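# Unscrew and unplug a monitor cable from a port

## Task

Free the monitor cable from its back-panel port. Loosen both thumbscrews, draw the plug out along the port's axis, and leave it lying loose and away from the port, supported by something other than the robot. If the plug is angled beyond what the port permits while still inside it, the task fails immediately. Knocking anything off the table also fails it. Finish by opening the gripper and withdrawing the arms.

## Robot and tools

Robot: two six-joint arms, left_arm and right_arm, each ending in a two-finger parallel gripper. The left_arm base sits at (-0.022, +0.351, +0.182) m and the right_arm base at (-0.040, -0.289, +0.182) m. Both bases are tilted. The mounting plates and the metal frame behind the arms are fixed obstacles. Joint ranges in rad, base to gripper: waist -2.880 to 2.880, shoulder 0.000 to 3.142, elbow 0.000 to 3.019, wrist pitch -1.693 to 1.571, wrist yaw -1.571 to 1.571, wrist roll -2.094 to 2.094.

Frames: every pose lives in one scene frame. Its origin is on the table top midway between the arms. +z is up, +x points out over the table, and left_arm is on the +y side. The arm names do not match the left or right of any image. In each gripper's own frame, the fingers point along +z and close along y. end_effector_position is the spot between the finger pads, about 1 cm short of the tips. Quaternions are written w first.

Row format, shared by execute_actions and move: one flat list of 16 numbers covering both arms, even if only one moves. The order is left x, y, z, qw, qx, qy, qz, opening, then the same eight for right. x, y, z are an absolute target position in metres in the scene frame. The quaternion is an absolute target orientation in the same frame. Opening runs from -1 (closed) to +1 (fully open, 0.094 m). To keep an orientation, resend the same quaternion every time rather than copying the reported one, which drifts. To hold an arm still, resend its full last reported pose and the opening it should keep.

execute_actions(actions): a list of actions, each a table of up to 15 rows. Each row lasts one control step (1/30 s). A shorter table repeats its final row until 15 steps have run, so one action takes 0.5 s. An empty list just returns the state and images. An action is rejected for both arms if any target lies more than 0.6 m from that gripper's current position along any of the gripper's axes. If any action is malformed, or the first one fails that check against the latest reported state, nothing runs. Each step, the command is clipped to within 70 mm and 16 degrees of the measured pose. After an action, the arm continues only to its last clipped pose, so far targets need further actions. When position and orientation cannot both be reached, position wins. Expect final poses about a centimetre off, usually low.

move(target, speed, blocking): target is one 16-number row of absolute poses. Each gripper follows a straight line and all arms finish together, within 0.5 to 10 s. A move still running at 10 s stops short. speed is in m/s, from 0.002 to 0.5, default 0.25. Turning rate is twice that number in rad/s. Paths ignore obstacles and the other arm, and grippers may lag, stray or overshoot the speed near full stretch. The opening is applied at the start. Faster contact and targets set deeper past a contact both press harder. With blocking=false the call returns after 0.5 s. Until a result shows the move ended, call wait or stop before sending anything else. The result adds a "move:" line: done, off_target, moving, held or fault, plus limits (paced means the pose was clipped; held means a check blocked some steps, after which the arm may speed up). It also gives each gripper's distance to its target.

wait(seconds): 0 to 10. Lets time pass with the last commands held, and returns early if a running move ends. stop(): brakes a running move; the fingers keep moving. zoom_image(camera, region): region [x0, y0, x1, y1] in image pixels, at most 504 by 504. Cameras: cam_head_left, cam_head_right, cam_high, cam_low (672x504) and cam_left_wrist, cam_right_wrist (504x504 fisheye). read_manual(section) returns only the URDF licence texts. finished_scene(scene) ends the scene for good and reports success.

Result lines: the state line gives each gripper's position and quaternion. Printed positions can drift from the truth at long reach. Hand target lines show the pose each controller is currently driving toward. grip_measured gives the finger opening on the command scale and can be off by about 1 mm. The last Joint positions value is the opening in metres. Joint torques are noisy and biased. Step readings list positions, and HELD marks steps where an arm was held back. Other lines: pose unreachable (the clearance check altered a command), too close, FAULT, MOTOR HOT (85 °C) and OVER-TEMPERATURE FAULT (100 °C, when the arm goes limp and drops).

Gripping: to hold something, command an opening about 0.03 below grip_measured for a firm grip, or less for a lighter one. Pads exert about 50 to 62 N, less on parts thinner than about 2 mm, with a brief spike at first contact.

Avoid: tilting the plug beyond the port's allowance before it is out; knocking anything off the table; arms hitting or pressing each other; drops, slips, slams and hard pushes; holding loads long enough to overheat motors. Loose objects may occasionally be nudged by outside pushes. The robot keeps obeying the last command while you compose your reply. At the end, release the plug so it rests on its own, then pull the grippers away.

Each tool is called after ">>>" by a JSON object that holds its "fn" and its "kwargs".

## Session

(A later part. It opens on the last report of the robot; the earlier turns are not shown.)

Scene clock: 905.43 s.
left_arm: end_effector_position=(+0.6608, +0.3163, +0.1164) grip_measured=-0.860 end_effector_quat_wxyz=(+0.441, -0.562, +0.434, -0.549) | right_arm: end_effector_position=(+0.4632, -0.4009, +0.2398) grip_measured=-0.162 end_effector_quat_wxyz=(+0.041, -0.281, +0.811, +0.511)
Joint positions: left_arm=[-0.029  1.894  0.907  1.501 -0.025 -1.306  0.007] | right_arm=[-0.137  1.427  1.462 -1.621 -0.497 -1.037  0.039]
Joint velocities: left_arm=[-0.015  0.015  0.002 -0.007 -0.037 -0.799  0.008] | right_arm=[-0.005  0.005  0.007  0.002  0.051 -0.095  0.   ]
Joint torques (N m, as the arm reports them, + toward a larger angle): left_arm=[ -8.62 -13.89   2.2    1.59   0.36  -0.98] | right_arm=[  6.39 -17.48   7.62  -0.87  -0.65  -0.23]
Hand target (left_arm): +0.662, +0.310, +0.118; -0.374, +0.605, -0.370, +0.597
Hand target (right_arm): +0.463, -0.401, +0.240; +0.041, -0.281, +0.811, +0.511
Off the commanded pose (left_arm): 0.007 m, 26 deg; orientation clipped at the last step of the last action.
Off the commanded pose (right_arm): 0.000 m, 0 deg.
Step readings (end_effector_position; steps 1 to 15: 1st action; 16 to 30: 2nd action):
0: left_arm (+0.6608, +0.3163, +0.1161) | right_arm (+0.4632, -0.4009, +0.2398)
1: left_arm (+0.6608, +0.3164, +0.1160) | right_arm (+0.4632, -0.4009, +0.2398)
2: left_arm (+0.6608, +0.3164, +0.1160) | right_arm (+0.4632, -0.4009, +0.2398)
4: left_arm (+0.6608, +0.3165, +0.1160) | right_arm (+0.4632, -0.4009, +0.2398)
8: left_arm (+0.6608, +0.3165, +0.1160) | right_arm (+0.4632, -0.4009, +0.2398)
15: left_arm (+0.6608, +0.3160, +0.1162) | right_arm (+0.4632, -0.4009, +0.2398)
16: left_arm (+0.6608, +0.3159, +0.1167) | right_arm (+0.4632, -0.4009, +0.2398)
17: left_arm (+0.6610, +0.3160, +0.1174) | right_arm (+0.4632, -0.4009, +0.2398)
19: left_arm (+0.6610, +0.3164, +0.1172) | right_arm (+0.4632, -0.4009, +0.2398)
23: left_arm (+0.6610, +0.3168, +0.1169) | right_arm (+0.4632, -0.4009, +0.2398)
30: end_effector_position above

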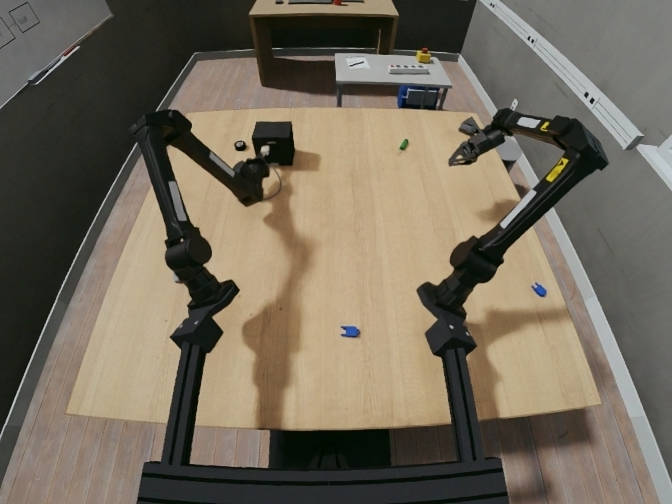

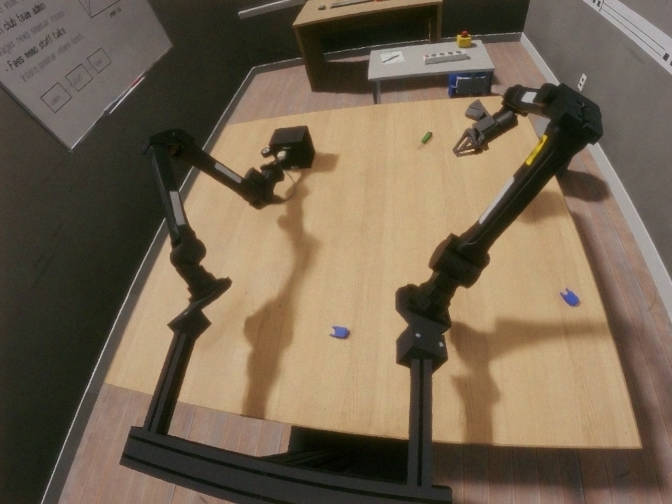

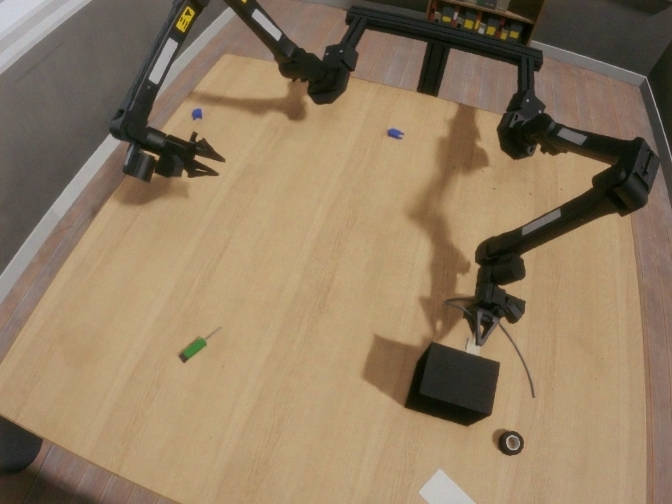

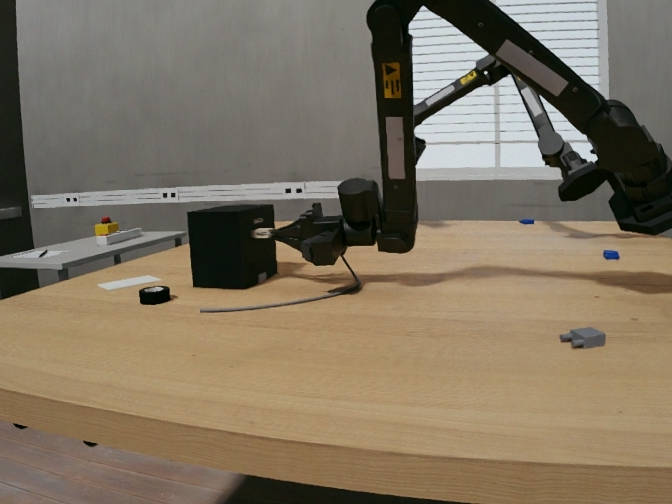

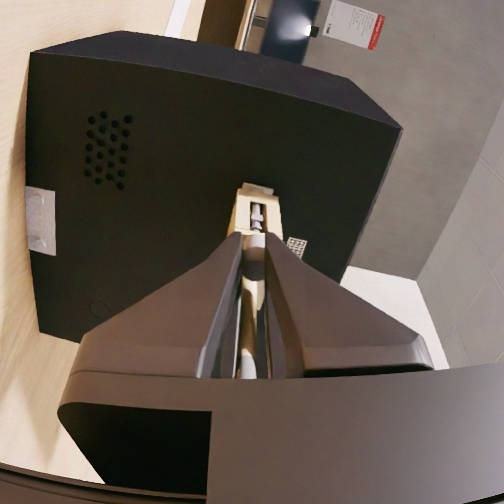

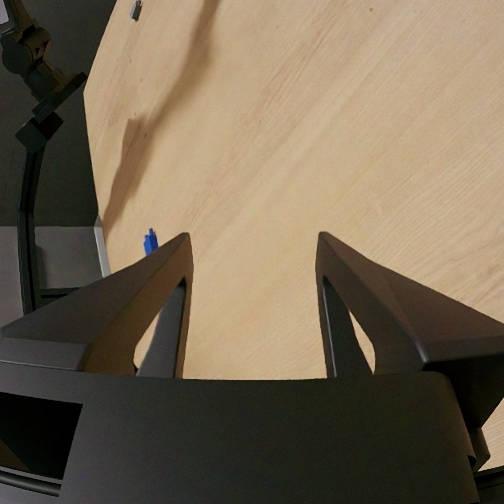

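>>> {"fn": "execute_actions", "kwargs": {"actions": [[[0.662,0.31,0.118,0.438,-0.555,0.438,-0.555,-0.77,0.463,-0.401,0.24,0.04,-0.28,0.81,0.51,-0.16],[0.662,0.31,0.118,0.438,-0.555,0.438,-0.555,-0.77,0.463,-0.401,0.24,0.04,-0.28,0.81,0.51,-0.16],[0.662,0.31,0.118,0.6,-0.375,0.6,-0.375,-0.77,0.463,-0.401,0.24,0.04,-0.28,0.81,0.51,-0.16]],[[0.662,0.31,0.118,0.586,-0.395,0.586,-0.395,-0.89,0.463,-0.401,0.24,0.04,-0.28,0.81,0.51,-0.16],[0.662,0.31,0.118,0.586,-0.395,0.586,-0.395,-0.89,0.463,-0.401,0.24,0.04,-0.28,0.81,0.51,-0.16],[0.662,0.31,0.118,0.354,-0.612,0.354,-0.612,-0.89,0.463,-0.401,0.24,0.04,-0.28,0.81,0.51,-0.16]],[[0.662,0.31,0.118,0.438,-0.555,0.438,-0.555,-0.77,0.463,-0.401,0.24,0.04,-0.28,0.81,0.51,-0.16],[0.662,0.31,0.118,0.438,-0.555,0.438,-0.555,-0.77,0.463,-0.401,0.24,0.04,-0.28,0.81,0.51,-0.16],[0.662,0.31,0.118,0.6,-0.375,0.6,-0.375,-0.77,0.463,-0.401,0.24,0.04,-0.28,0.81,0.51,-0.16]],[[0.662,0.31,0.118,0.586,-0.395,0.586,-0.395,-0.89,0.463,-0.401,0.24,0.04,-0.28,0.81,0.51,-0.16],[0.662,0.31,0.118,0.586,-0.395,0.586,-0.395,-0.89,0.463,-0.401,0.24,0.04,-0.28,0.81,0.51,-0.16],[0.662,0.31,0.118,0.354,-0.612,0.354,-0.612,-0.89,0.463,-0.401,0.24,0.04,-0.28,0.81,0.51,-0.16]],[[0.662,0.31,0.118,0.438,-0.555,0.438,-0.555,-0.77,0.463,-0.401,0.24,0.04,-0.28,0.81,0.51,-0.16],[0.662,0.31,0.118,0.438,-0.555,0.438,-0.555,-0.77,0.463,-0.401,0.24,0.04,-0.28,0.81,0.51,-0.16],[0.662,0.31,0.118,0.6,-0.375,0.6,-0.375,-0.77,0.463,-0.401,0.24,0.04,-0.28,0.81,0.51,-0.16]],[[0.662,0.31,0.118,0.586,-0.395,0.586,-0.395,-0.89,0.463,-0.401,0.24,0.04,-0.28,0.81,0.51,-0.16],[0.662,0.31,0.118,0.586,-0.395,0.586,-0.395,-0.89,0.463,-0.401,0.24,0.04,-0.28,0.81,0.51,-0.16],[0.662,0.31,0.118,0.354,-0.612,0.354,-0.612,-0.89,0.463,-0.401,0.24,0.04,-0.28,0.81,0.51,-0.16]],[[0.662,0.31,0.118,0.438,-0.555,0.438,-0.555,-0.77,0.463,-0.401,0.24,0.04,-0.28,0.81,0.51,-0.16],[0.662,0.31,0.118,0.438,-0.555,0.438,-0.555,-0.77,0.463,-0.401,0.24,0.04,-0.28,0.81,0.51,-0.16],[0.662,0.31,0.118,0.6,-0.375,0.6,-0.375,-0.77,0.463,-0.401,0.24,0.04,-0.28,0.81,0.51,-0.16]],[[0.662,0.31,0.118,0.586,-0.395,0.586,-0.395,-0.89,0.463,-0.401,0.24,0.04,-0.28,0.81,0.51,-0.16],[0.662,0.31,0.118,0.586,-0.395,0.586,-0.395,-0.89,0.463,-0.401,0.24,0.04,-0.28,0.81,0.51,-0.16],[0.662,0.31,0.118,0.354,-0.612,0.354,-0.612,-0.89,0.463,-0.401,0.24,0.04,-0.28,0.81,0.51,-0.16]],[[0.662,0.31,0.118,0.438,-0.555,0.438,-0.555,-0.77,0.463,-0.401,0.24,0.04,-0.28,0.81,0.51,-0.16],[0.662,0.31,0.118,0.438,-0.555,0.438,-0.555,-0.77,0.463,-0.401,0.24,0.04,-0.28,0.81,0.51,-0.16],[0.662,0.31,0.118,0.6,-0.375,0.6,-0.375,-0.77,0.463,-0.401,0.24,0.04,-0.28,0.81,0.51,-0.16]],[[0.662,0.31,0.118,0.586,-0.395,0.586,-0.395,-0.89,0.463,-0.401,0.24,0.04,-0.28,0.81,0.51,-0.16],[0.662,0.31,0.118,0.586,-0.395,0.586,-0.395,-0.89,0.463,-0.401,0.24,0.04,-0.28,0.81,0.51,-0.16],[0.662,0.31,0.118,0.354,-0.612,0.354,-0.612,-0.89,0.463,-0.401,0.24,0.04,-0.28,0.81,0.51,-0.16]],[[0.662,0.31,0.118,0.438,-0.555,0.438,-0.555,-0.77,0.463,-0.401,0.24,0.04,-0.28,0.81,0.51,-0.16],[0.662,0.31,0.118,0.438,-0.555,0.438,-0.555,-0.77,0.463,-0.401,0.24,0.04,-0.28,0.81,0.51,-0.16],[0.662,0.31,0.118,0.6,-0.375,0.6,-0.375,-0.77,0.463,-0.401,0.24,0.04,-0.28,0.81,0.51,-0.16]],[[0.662,0.31,0.118,0.586,-0.395,0.586,-0.395,-0.89,0.463,-0.401,0.24,0.04,-0.28,0.81,0.51,-0.16],[0.662,0.31,0.118,0.586,-0.395,0.586,-0.395,-0.89,0.463,-0.401,0.24,0.04,-0.28,0.81,0.51,-0.16],[0.662,0.31,0.118,0.354,-0.612,0.354,-0.612,-0.89,0.463,-0.401,0.24,0.04,-0.28,0.81,0.51,-0.16]],[[0.662,0.31,0.118,0.438,-0.555,0.438,-0.555,-0.89,0.463,-0.401,0.24,0.04,-0.28,0.81,0.51,-0.16]]]}}

>>> {"fn": "zoom_image", "kwargs": {"camera": "cam_left_wrist", "region": [215,170,305,260]}}

Scene clock: 977.93 s.
left_arm: end_effector_position=(+0.6605, +0.3132, +0.1168) grip_measured=-0.859 end_effector_quat_wxyz=(+0.453, -0.547, +0.451, -0.541) | right_arm: end_effector_position=(+0.4632, -0.4009, +0.2398) grip_measured=-0.162 end_effector_quat_wxyz=(+0.041, -0.281, +0.811, +0.511)
Joint positions: left_arm=[-0.031  1.896  0.907  1.501 -0.014 -1.252  0.007] | right_arm=[-0.137  1.427  1.462 -1.621 -0.497 -1.037  0.039]
Joint velocities: left_arm=[-0.015 -0.005 -0.012 -0.002  0.007 -0.007  0.   ] | right_arm=[-0.005 -0.005 -0.012 -0.002  0.081 -0.007 -0.001]
Joint torques (N m, as the arm reports them, + toward a larger angle): left_arm=[ -7.89 -14.07   2.18   1.67   0.61  -0.48] | right_arm=[  6.5  -17.56   7.63  -0.91  -0.6   -0.21]
Hand target (left_arm): +0.662, +0.310, +0.118; -0.438, +0.555, -0.438, +0.555
Hand target (right_arm): +0.463, -0.401, +0.240; +0.040, -0.281, +0.812, +0.511
Off the commanded pose (left_arm): 0.004 m, 3 deg.
Off the commanded pose (right_arm): 0.000 m, 0 deg.
Step readings (end_effector_position; steps 1 to 15: 1st action; 16 to 30: 2nd action; 31 to 45: 3rd action; 46 to 60: 4th action; 61 to 75: 5th action; 76 to 90: 6th action; 91 to 105: 7th action; 106 to 120: 8th action; 121 to 135: 9th action; 136 to 150: 10th action; 151 to 165: 11th action; 166 to 180: 12th action; 181 to 195: 13th action):
0: left_arm (+0.6605, +0.3163, +0.1154) | right_arm (+0.4632, -0.4009, +0.2398)
1: left_arm (+0.6605, +0.3164, +0.1153) | right_arm (+0.4632, -0.4009, +0.2398)
2: left_arm (+0.6605, +0.3165, +0.1153) | right_arm (+0.4632, -0.4009, +0.2398)
4: left_arm (+0.6605, +0.3165, +0.1153) | right_arm (+0.4632, -0.4009, +0.2398)
8: left_arm (+0.6605, +0.3165, +0.1153) | right_arm (+0.4632, -0.4009, +0.2398)
15: left_arm (+0.6606, +0.3150, +0.1164) | right_arm (+0.4632, -0.4009, +0.2398)
16: left_arm (+0.6608, +0.3151, +0.1168) | right_arm (+0.4632, -0.4009, +0.2398)
17: left_arm (+0.6608, +0.3151, +0.1171) | right_arm (+0.4632, -0.4009, +0.2398)
19: left_arm (+0.6608, +0.3154, +0.1169) | right_arm (+0.4632, -0.4009, +0.2398)
23: left_arm (+0.6608, +0.3155, +0.1168) | right_arm (+0.4632, -0.4009, +0.2398)
30: left_arm (+0.6607, +0.3153, +0.1165) | right_arm (+0.4632, -0.4009, +0.2398)
31: left_arm (+0.6607, +0.3157, +0.1162) | right_arm (+0.4632, -0.4009, +0.2398)
32: left_arm (+0.6607, +0.3157, +0.1162) | right_arm (+0.4632, -0.4009, +0.2398)
34: left_arm (+0.6607, +0.3157, +0.1162) | right_arm (+0.4632, -0.4009, +0.2398)
38: left_arm (+0.6607, +0.3155, +0.1163) | right_arm (+0.4632, -0.4009, +0.2398)
45: left_arm (+0.6607, +0.3143, +0.1170) | right_arm (+0.4632, -0.4009, +0.2398)
46: left_arm (+0.6607, +0.3143, +0.1170) | right_arm (+0.4632, -0.4009, +0.2398)
47: left_arm (+0.6608, +0.3144, +0.1172) | right_arm (+0.4632, -0.4009, +0.2398)
49: left_arm (+0.6608, +0.3149, +0.1169) | right_arm (+0.4632, -0.4009, +0.2398)
53: left_arm (+0.6607, +0.3151, +0.1168) | right_arm (+0.4632, -0.4009, +0.2398)
60: left_arm (+0.6607, +0.3148, +0.1167) | right_arm (+0.4632, -0.4009, +0.2398)
61: left_arm (+0.6607, +0.3150, +0.1166) | right_arm (+0.4632, -0.4009, +0.2398)
62: left_arm (+0.6606, +0.3150, +0.1163) | right_arm (+0.4632, -0.4009, +0.2398)
64: left_arm (+0.6606, +0.3150, +0.1164) | right_arm (+0.4632, -0.4009, +0.2398)
68: left_arm (+0.6606, +0.3147, +0.1165) | right_arm (+0.4632, -0.4009, +0.2398)
75: left_arm (+0.6606, +0.3137, +0.1171) | right_arm (+0.4632, -0.4009, +0.2398)
76: left_arm (+0.6606, +0.3137, +0.1171) | right_arm (+0.4632, -0.4009, +0.2398)
77: left_arm (+0.6606, +0.3139, +0.1170) | right_arm (+0.4632, -0.4009, +0.2398)
79: left_arm (+0.6606, +0.3144, +0.1167) | right_arm (+0.4632, -0.4009, +0.2398)
83: left_arm (+0.6606, +0.3143, +0.1167) | right_arm (+0.4632, -0.4009, +0.2398)
90: left_arm (+0.6606, +0.3143, +0.1167) | right_arm (+0.4632, -0.4009, +0.2398)
91: left_arm (+0.6606, +0.3144, +0.1167) | right_arm (+0.4632, -0.4009, +0.2398)
92: left_arm (+0.6606, +0.3144, +0.1164) | right_arm (+0.4632, -0.4009, +0.2398)
94: left_arm (+0.6606, +0.3144, +0.1164) | right_arm (+0.4632, -0.4009, +0.2398)
98: left_arm (+0.6606, +0.3142, +0.1165) | right_arm (+0.4632, -0.4009, +0.2398)
105: left_arm (+0.6606, +0.3133, +0.1170) | right_arm (+0.4632, -0.4009, +0.2398)
106: left_arm (+0.6606, +0.3133, +0.1170) | right_arm (+0.4632, -0.4009, +0.2398)
107: left_arm (+0.6606, +0.3135, +0.1169) | right_arm (+0.4632, -0.4009, +0.2398)
109: left_arm (+0.6606, +0.3138, +0.1167) | right_arm (+0.4632, -0.4009, +0.2398)
113: left_arm (+0.6605, +0.3139, +0.1167) | right_arm (+0.4632, -0.4009, +0.2398)
120: left_arm (+0.6606, +0.3137, +0.1168) | right_arm (+0.4632, -0.4009, +0.2398)
121: left_arm (+0.6606, +0.3138, +0.1167) | right_arm (+0.4632, -0.4009, +0.2398)
122: left_arm (+0.6606, +0.3142, +0.1165) | right_arm (+0.4632, -0.4009, +0.2398)
124: left_arm (+0.6606, +0.3142, +0.1165) | right_arm (+0.4632, -0.4009, +0.2398)
128: left_arm (+0.6606, +0.3139, +0.1167) | right_arm (+0.4632, -0.4009, +0.2398)
135: left_arm (+0.6606, +0.3131, +0.1171) | right_arm (+0.4632, -0.4009, +0.2398)
136: left_arm (+0.6606, +0.3131, +0.1171) | right_arm (+0.4632, -0.4009, +0.2398)
137: left_arm (+0.6606, +0.3132, +0.1170) | right_arm (+0.4632, -0.4009, +0.2398)
139: left_arm (+0.6606, +0.3135, +0.1169) | right_arm (+0.4632, -0.4009, +0.2398)
143: left_arm (+0.6605, +0.3137, +0.1168) | right_arm (+0.4632, -0.4009, +0.2398)
150: left_arm (+0.6606, +0.3134, +0.1169) | right_arm (+0.4632, -0.4009, +0.2398)
151: left_arm (+0.6605, +0.3135, +0.1167) | right_arm (+0.4632, -0.4009, +0.2398)
152: left_arm (+0.6605, +0.3137, +0.1165) | right_arm (+0.4632, -0.4009, +0.2398)
154: left_arm (+0.6605, +0.3136, +0.1166) | right_arm (+0.4632, -0.4009, +0.2398)
158: left_arm (+0.6605, +0.3133, +0.1168) | right_arm (+0.4632, -0.4009, +0.2398)
165: left_arm (+0.6605, +0.3125, +0.1172) | right_arm (+0.4632, -0.4009, +0.2398)
166: left_arm (+0.6605, +0.3127, +0.1171) | right_arm (+0.4632, -0.4009, +0.2398)
167: left_arm (+0.6605, +0.3128, +0.1170) | right_arm (+0.4632, -0.4009, +0.2398)
169: left_arm (+0.6605, +0.3132, +0.1168) | right_arm (+0.4632, -0.4009, +0.2398)
173: left_arm (+0.6605, +0.3133, +0.1168) | right_arm (+0.4632, -0.4009, +0.2398)
180: left_arm (+0.6605, +0.3131, +0.1169) | right_arm (+0.4632, -0.4009, +0.2398)
181: left_arm (+0.6605, +0.3132, +0.1168) | right_arm (+0.4632, -0.4009, +0.2398)
182: left_arm (+0.6605, +0.3133, +0.1168) | right_arm (+0.4632, -0.4009, +0.2398)
184: left_arm (+0.6605, +0.3132, +0.1168) | right_arm (+0.4632, -0.4009, +0.2398)
Lines left out of this list: 2.

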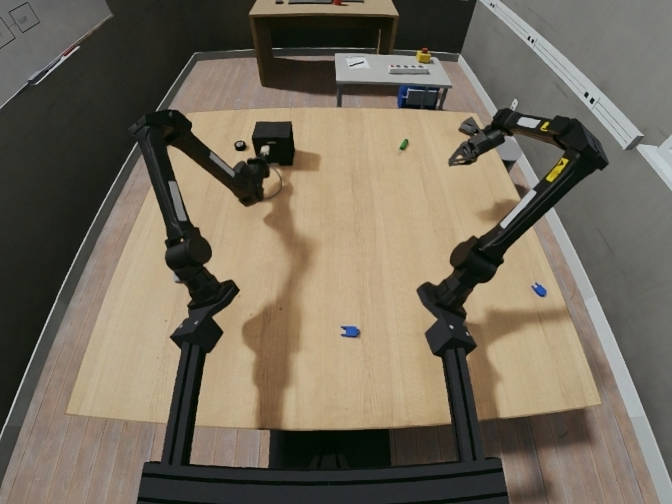

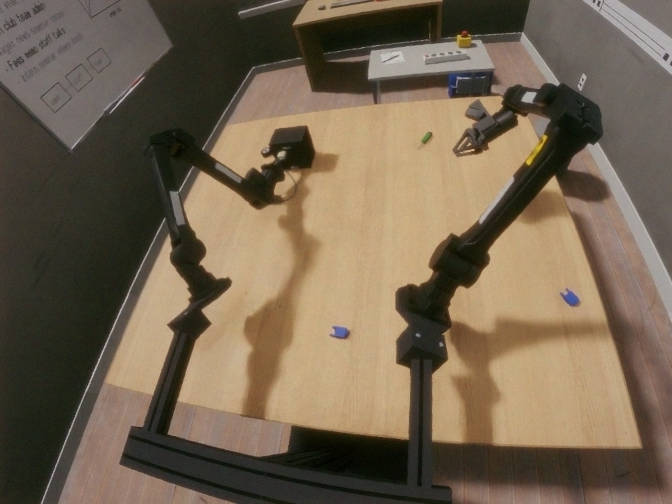

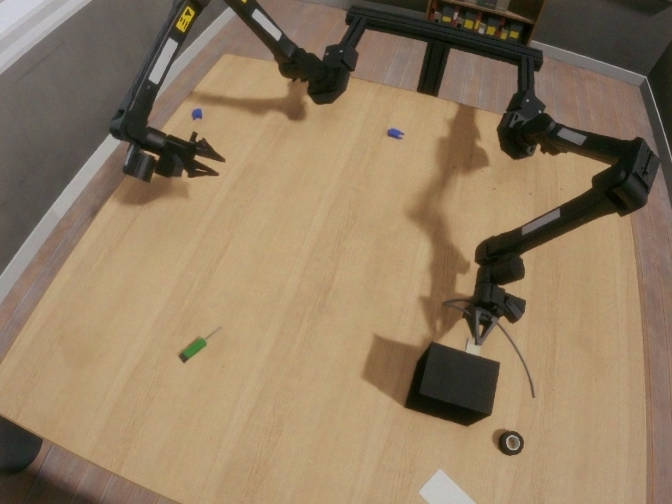

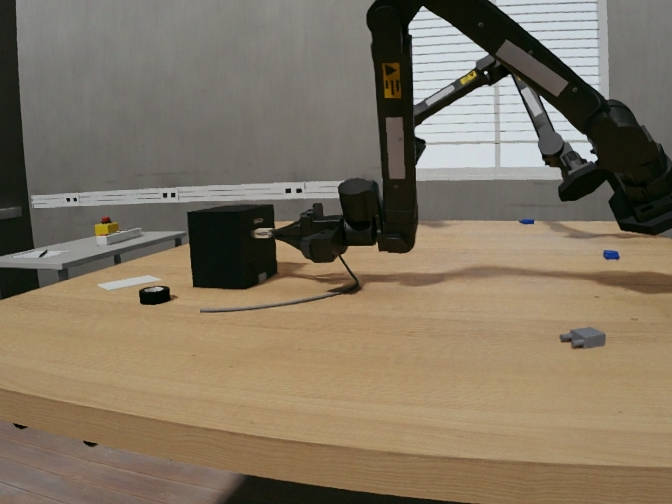

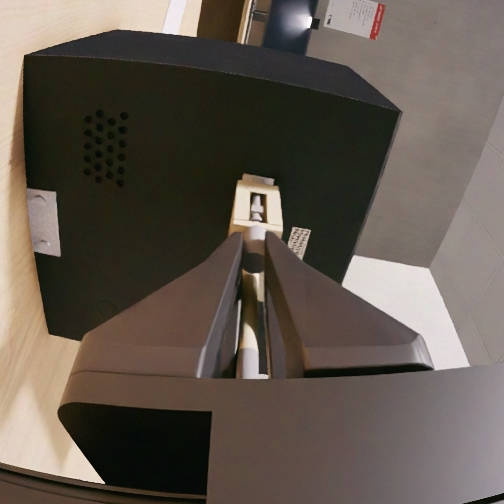

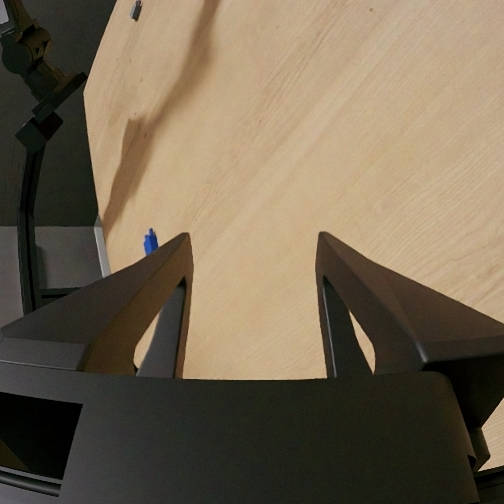

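Region (215, 170, 305, 260) of cam_left_wrist's 504x504 image, scaled by 5.600, with more detail than that image has.

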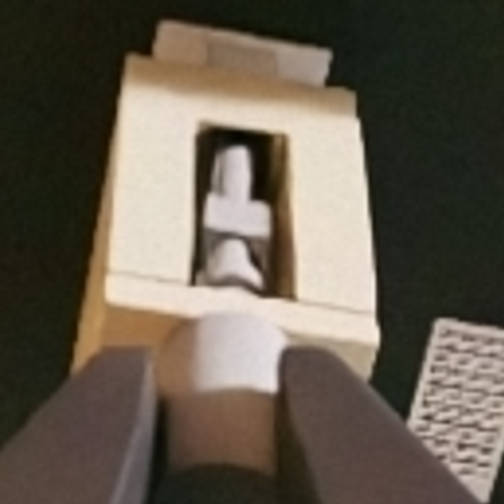

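>>> {"fn": "execute_actions", "kwargs": {"actions": [[[0.662,0.31,0.118,0.5,-0.5,0.5,-0.5,-0.77,0.463,-0.401,0.24,0.04,-0.28,0.81,0.51,-0.16],[0.662,0.31,0.118,0.5,-0.5,0.5,-0.5,-0.77,0.463,-0.401,0.24,0.04,-0.28,0.81,0.51,-0.16],[0.662,0.31,0.118,0.5,-0.5,0.5,-0.5,-0.77,0.463,-0.401,0.24,0.04,-0.28,0.81,0.51,-0.16],[0.662,0.326,0.12,0.5,-0.5,0.5,-0.5,-0.77,0.463,-0.401,0.24,0.04,-0.28,0.81,0.51,-0.16],[0.662,0.326,0.12,0.5,-0.5,0.5,-0.5,-0.77,0.463,-0.401,0.24,0.04,-0.28,0.81,0.51,-0.16],[0.662,0.316,0.119,0.5,-0.5,0.5,-0.5,-0.77,0.463,-0.401,0.24,0.04,-0.28,0.81,0.51,-0.16]]]}}

Scene clock: 999.03 s.
left_arm: end_effector_position=(+0.6604, +0.3139, +0.1177) grip_measured=-0.771 end_effector_quat_wxyz=(+0.496, -0.502, +0.497, -0.505) | right_arm: end_effector_position=(+0.4632, -0.4009, +0.2398) grip_measured=-0.162 end_effector_quat_wxyz=(+0.041, -0.281, +0.811, +0.511)
Joint positions: left_arm=[-0.026  1.894  0.905  1.5    0.004 -1.087  0.011] | right_arm=[-0.137  1.427  1.462 -1.621 -0.497 -1.037  0.039]
Joint velocities: left_arm=[-0.015 -0.005  0.002 -0.017 -0.007  0.066  0.   ] | right_arm=[-0.015  0.005 -0.007 -0.022 -0.037  0.007  0.   ]
Joint torques (N m, as the arm reports them, + toward a larger angle): left_arm=[ -7.5  -14.75   1.88   1.47   0.24   0.09] | right_arm=[  6.45 -17.48   7.64  -0.91  -0.61  -0.22]
Hand target (left_arm): +0.662, +0.316, +0.119; +0.500, -0.500, +0.500, -0.500
Hand target (right_arm): +0.463, -0.401, +0.240; +0.040, -0.281, +0.812, +0.511
Off the commanded pose (left_arm): 0.003 m, 1 deg.
Off the commanded pose (right_arm): 0.000 m, 0 deg.
Step readings (end_effector_position):
0: left_arm (+0.6605, +0.3132, +0.1168) | right_arm (+0.4632, -0.4009, +0.2398)
1: left_arm (+0.6605, +0.3132, +0.1168) | right_arm (+0.4632, -0.4009, +0.2398)
2: left_arm (+0.6605, +0.3131, +0.1169) | right_arm (+0.4632, -0.4009, +0.2398)
4: left_arm (+0.6604, +0.3124, +0.1175) | right_arm (+0.4632, -0.4009, +0.2398)
8: left_arm (+0.6604, +0.3139, +0.1177) | right_arm (+0.4632, -0.4009, +0.2398)
15: end_effector_position above

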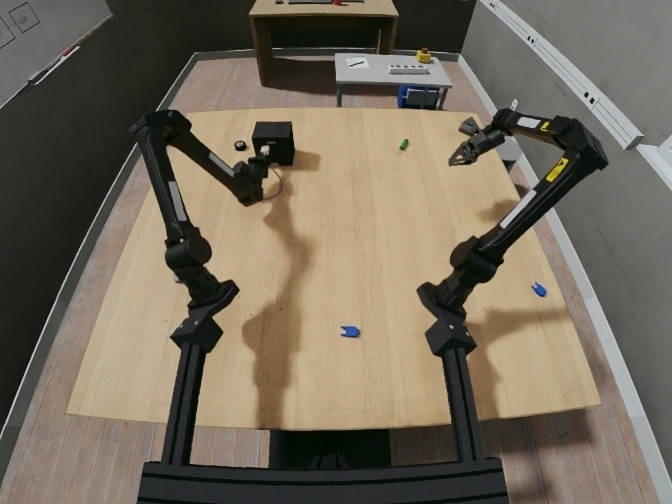

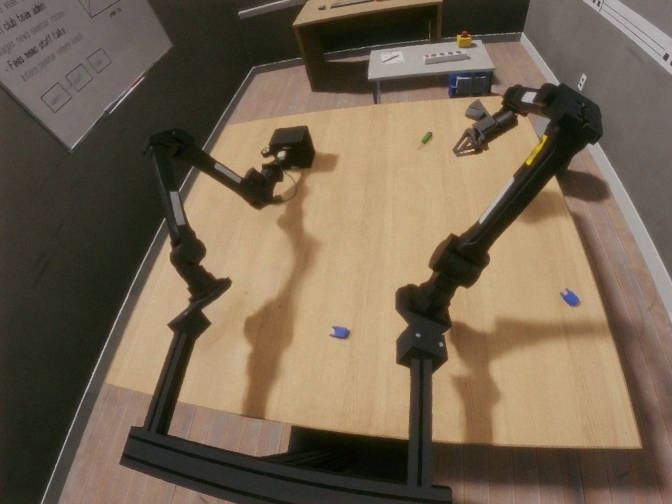

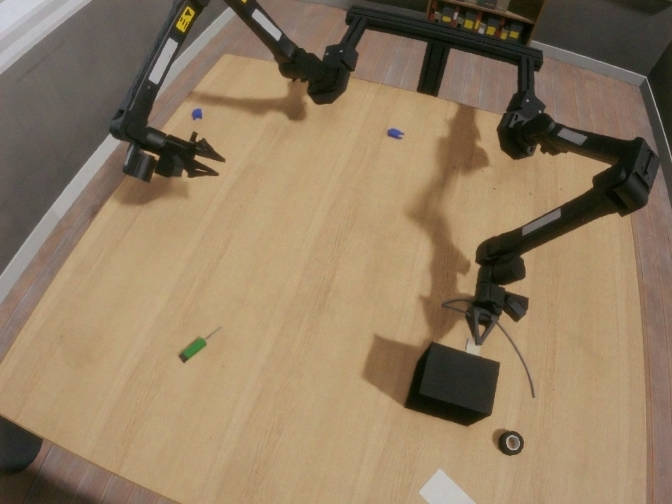

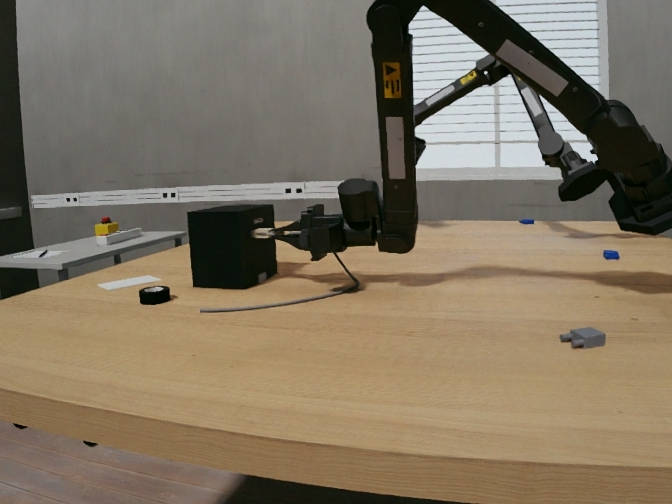

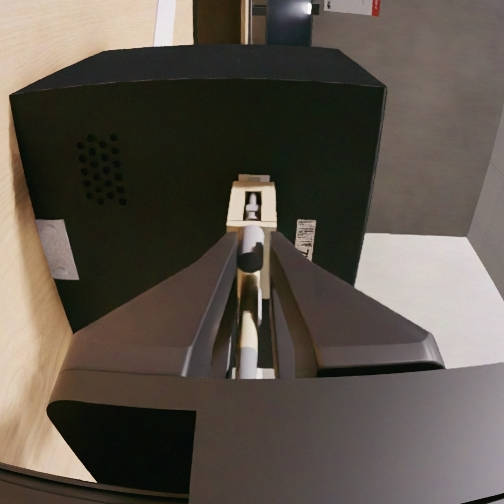

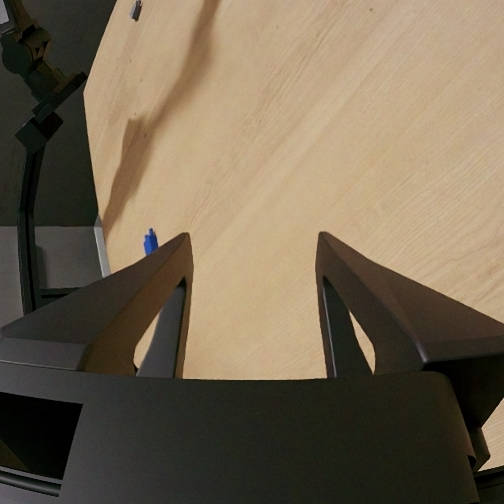

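>>> {"fn": "execute_actions", "kwargs": {"actions": [[[0.662,0.33,0.12,0.5,-0.5,0.5,-0.5,-0.77,0.463,-0.401,0.24,0.04,-0.28,0.81,0.51,-0.16],[0.662,0.33,0.12,0.5,-0.5,0.5,-0.5,-0.77,0.463,-0.401,0.24,0.04,-0.28,0.81,0.51,-0.16],[0.662,0.33,0.12,0.5,-0.5,0.5,-0.5,-0.77,0.463,-0.401,0.24,0.04,-0.28,0.81,0.51,-0.16],[0.662,0.316,0.118,0.5,-0.5,0.5,-0.5,-0.77,0.463,-0.401,0.24,0.04,-0.28,0.81,0.51,-0.16]]]}}

Scene clock: 1011.63 s.
left_arm: end_effector_position=(+0.6595, +0.3172, +0.1167) grip_measured=-0.771 end_effector_quat_wxyz=(+0.497, -0.502, +0.500, -0.501) | right_arm: end_effector_position=(+0.4632, -0.4009, +0.2398) grip_measured=-0.162 end_effector_quat_wxyz=(+0.041, -0.281, +0.811, +0.511)
Joint positions: left_arm=[-0.02   1.889  0.901  1.496  0.005 -1.08   0.011] | right_arm=[-0.137  1.427  1.462 -1.621 -0.497 -1.037  0.039]
Joint velocities: left_arm=[-0.015  0.005  0.012  0.012  0.037 -0.022 -0.   ] | right_arm=[-0.005 -0.015 -0.002 -0.002  0.007 -0.051  0.   ]
Joint torques (N m, as the arm reports them, + toward a larger angle): left_arm=[ -8.23 -14.12   2.33   1.68   0.21   0.07] | right_arm=[  6.46 -17.5    7.62  -0.91  -0.61  -0.21]
Hand target (left_arm): +0.662, +0.316, +0.118; +0.500, -0.500, +0.500, -0.500
Hand target (right_arm): +0.463, -0.401, +0.240; +0.040, -0.281, +0.812, +0.511
Off the commanded pose (left_arm): 0.003 m, 0 deg.
Off the commanded pose (right_arm): 0.000 m, 0 deg.
Step readings (end_effector_position):
0: left_arm (+0.6604, +0.3139, +0.1177) | right_arm (+0.4632, -0.4009, +0.2398)
1: left_arm (+0.6601, +0.3136, +0.1178) | right_arm (+0.4632, -0.4009, +0.2398)
2: left_arm (+0.6598, +0.3142, +0.1177) | right_arm (+0.4632, -0.4009, +0.2398)
4: left_arm (+0.6595, +0.3163, +0.1171) | right_arm (+0.4632, -0.4009, +0.2398)
8: left_arm (+0.6595, +0.3172, +0.1167) | right_arm (+0.4632, -0.4009, +0.2398)
15: end_effector_position above

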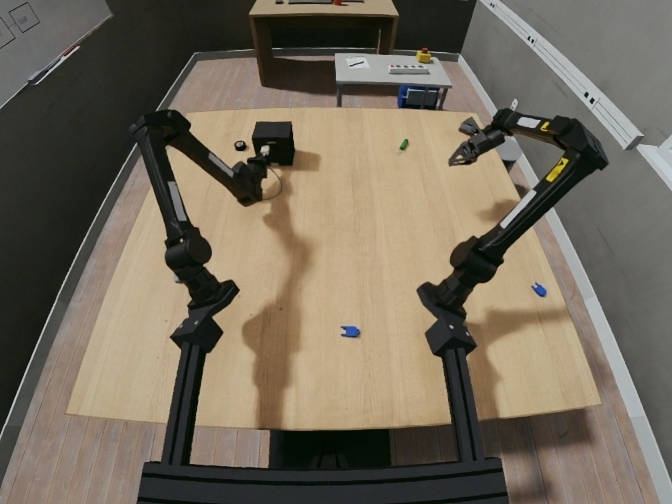

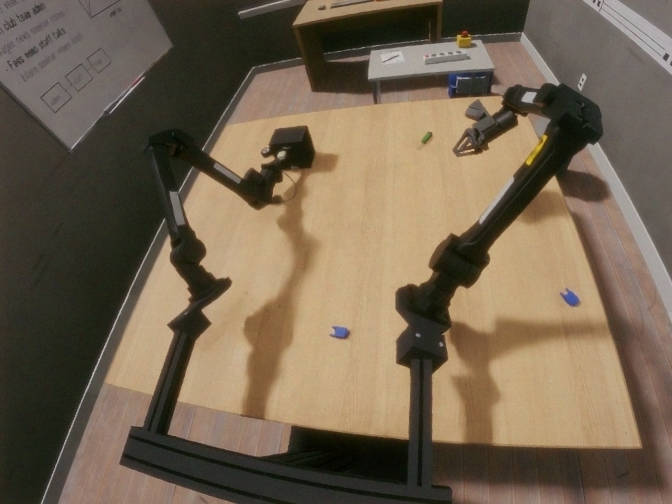

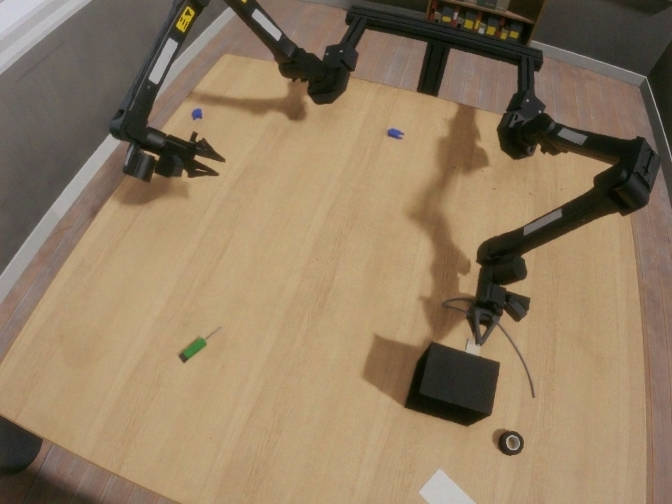

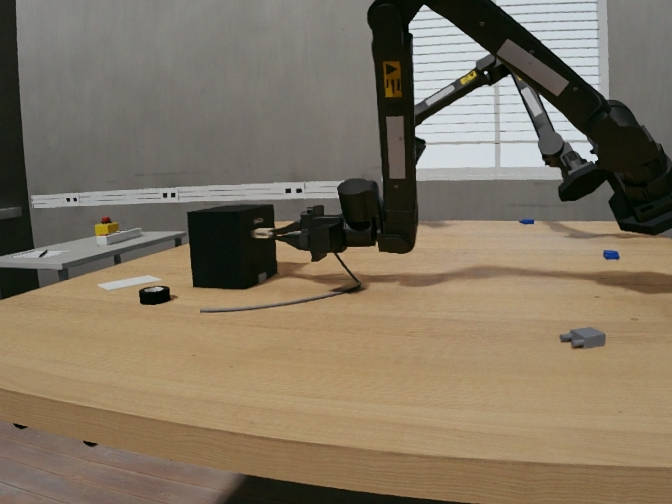

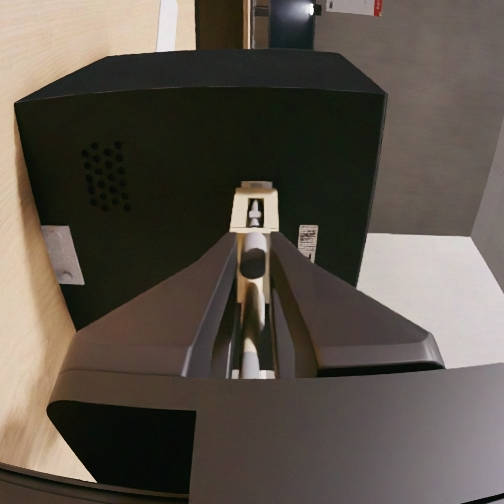

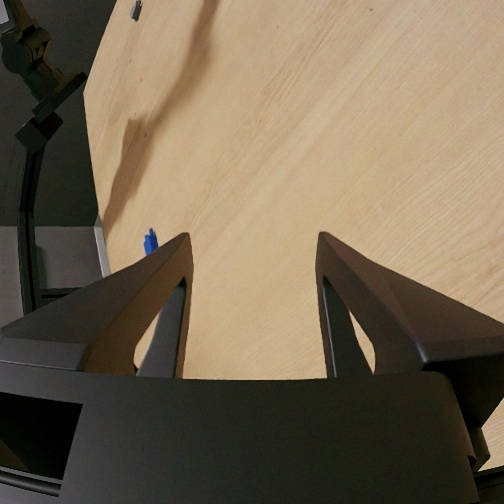

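>>> {"fn": "zoom_image", "kwargs": {"camera": "cam_left_wrist", "region": [205,170,305,290]}}

Region (205, 170, 305, 290) of cam_left_wrist's 504x504 image, scaled by 4.200, with more detail than that image has.

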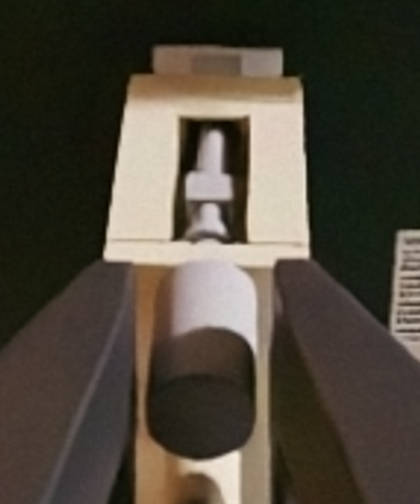

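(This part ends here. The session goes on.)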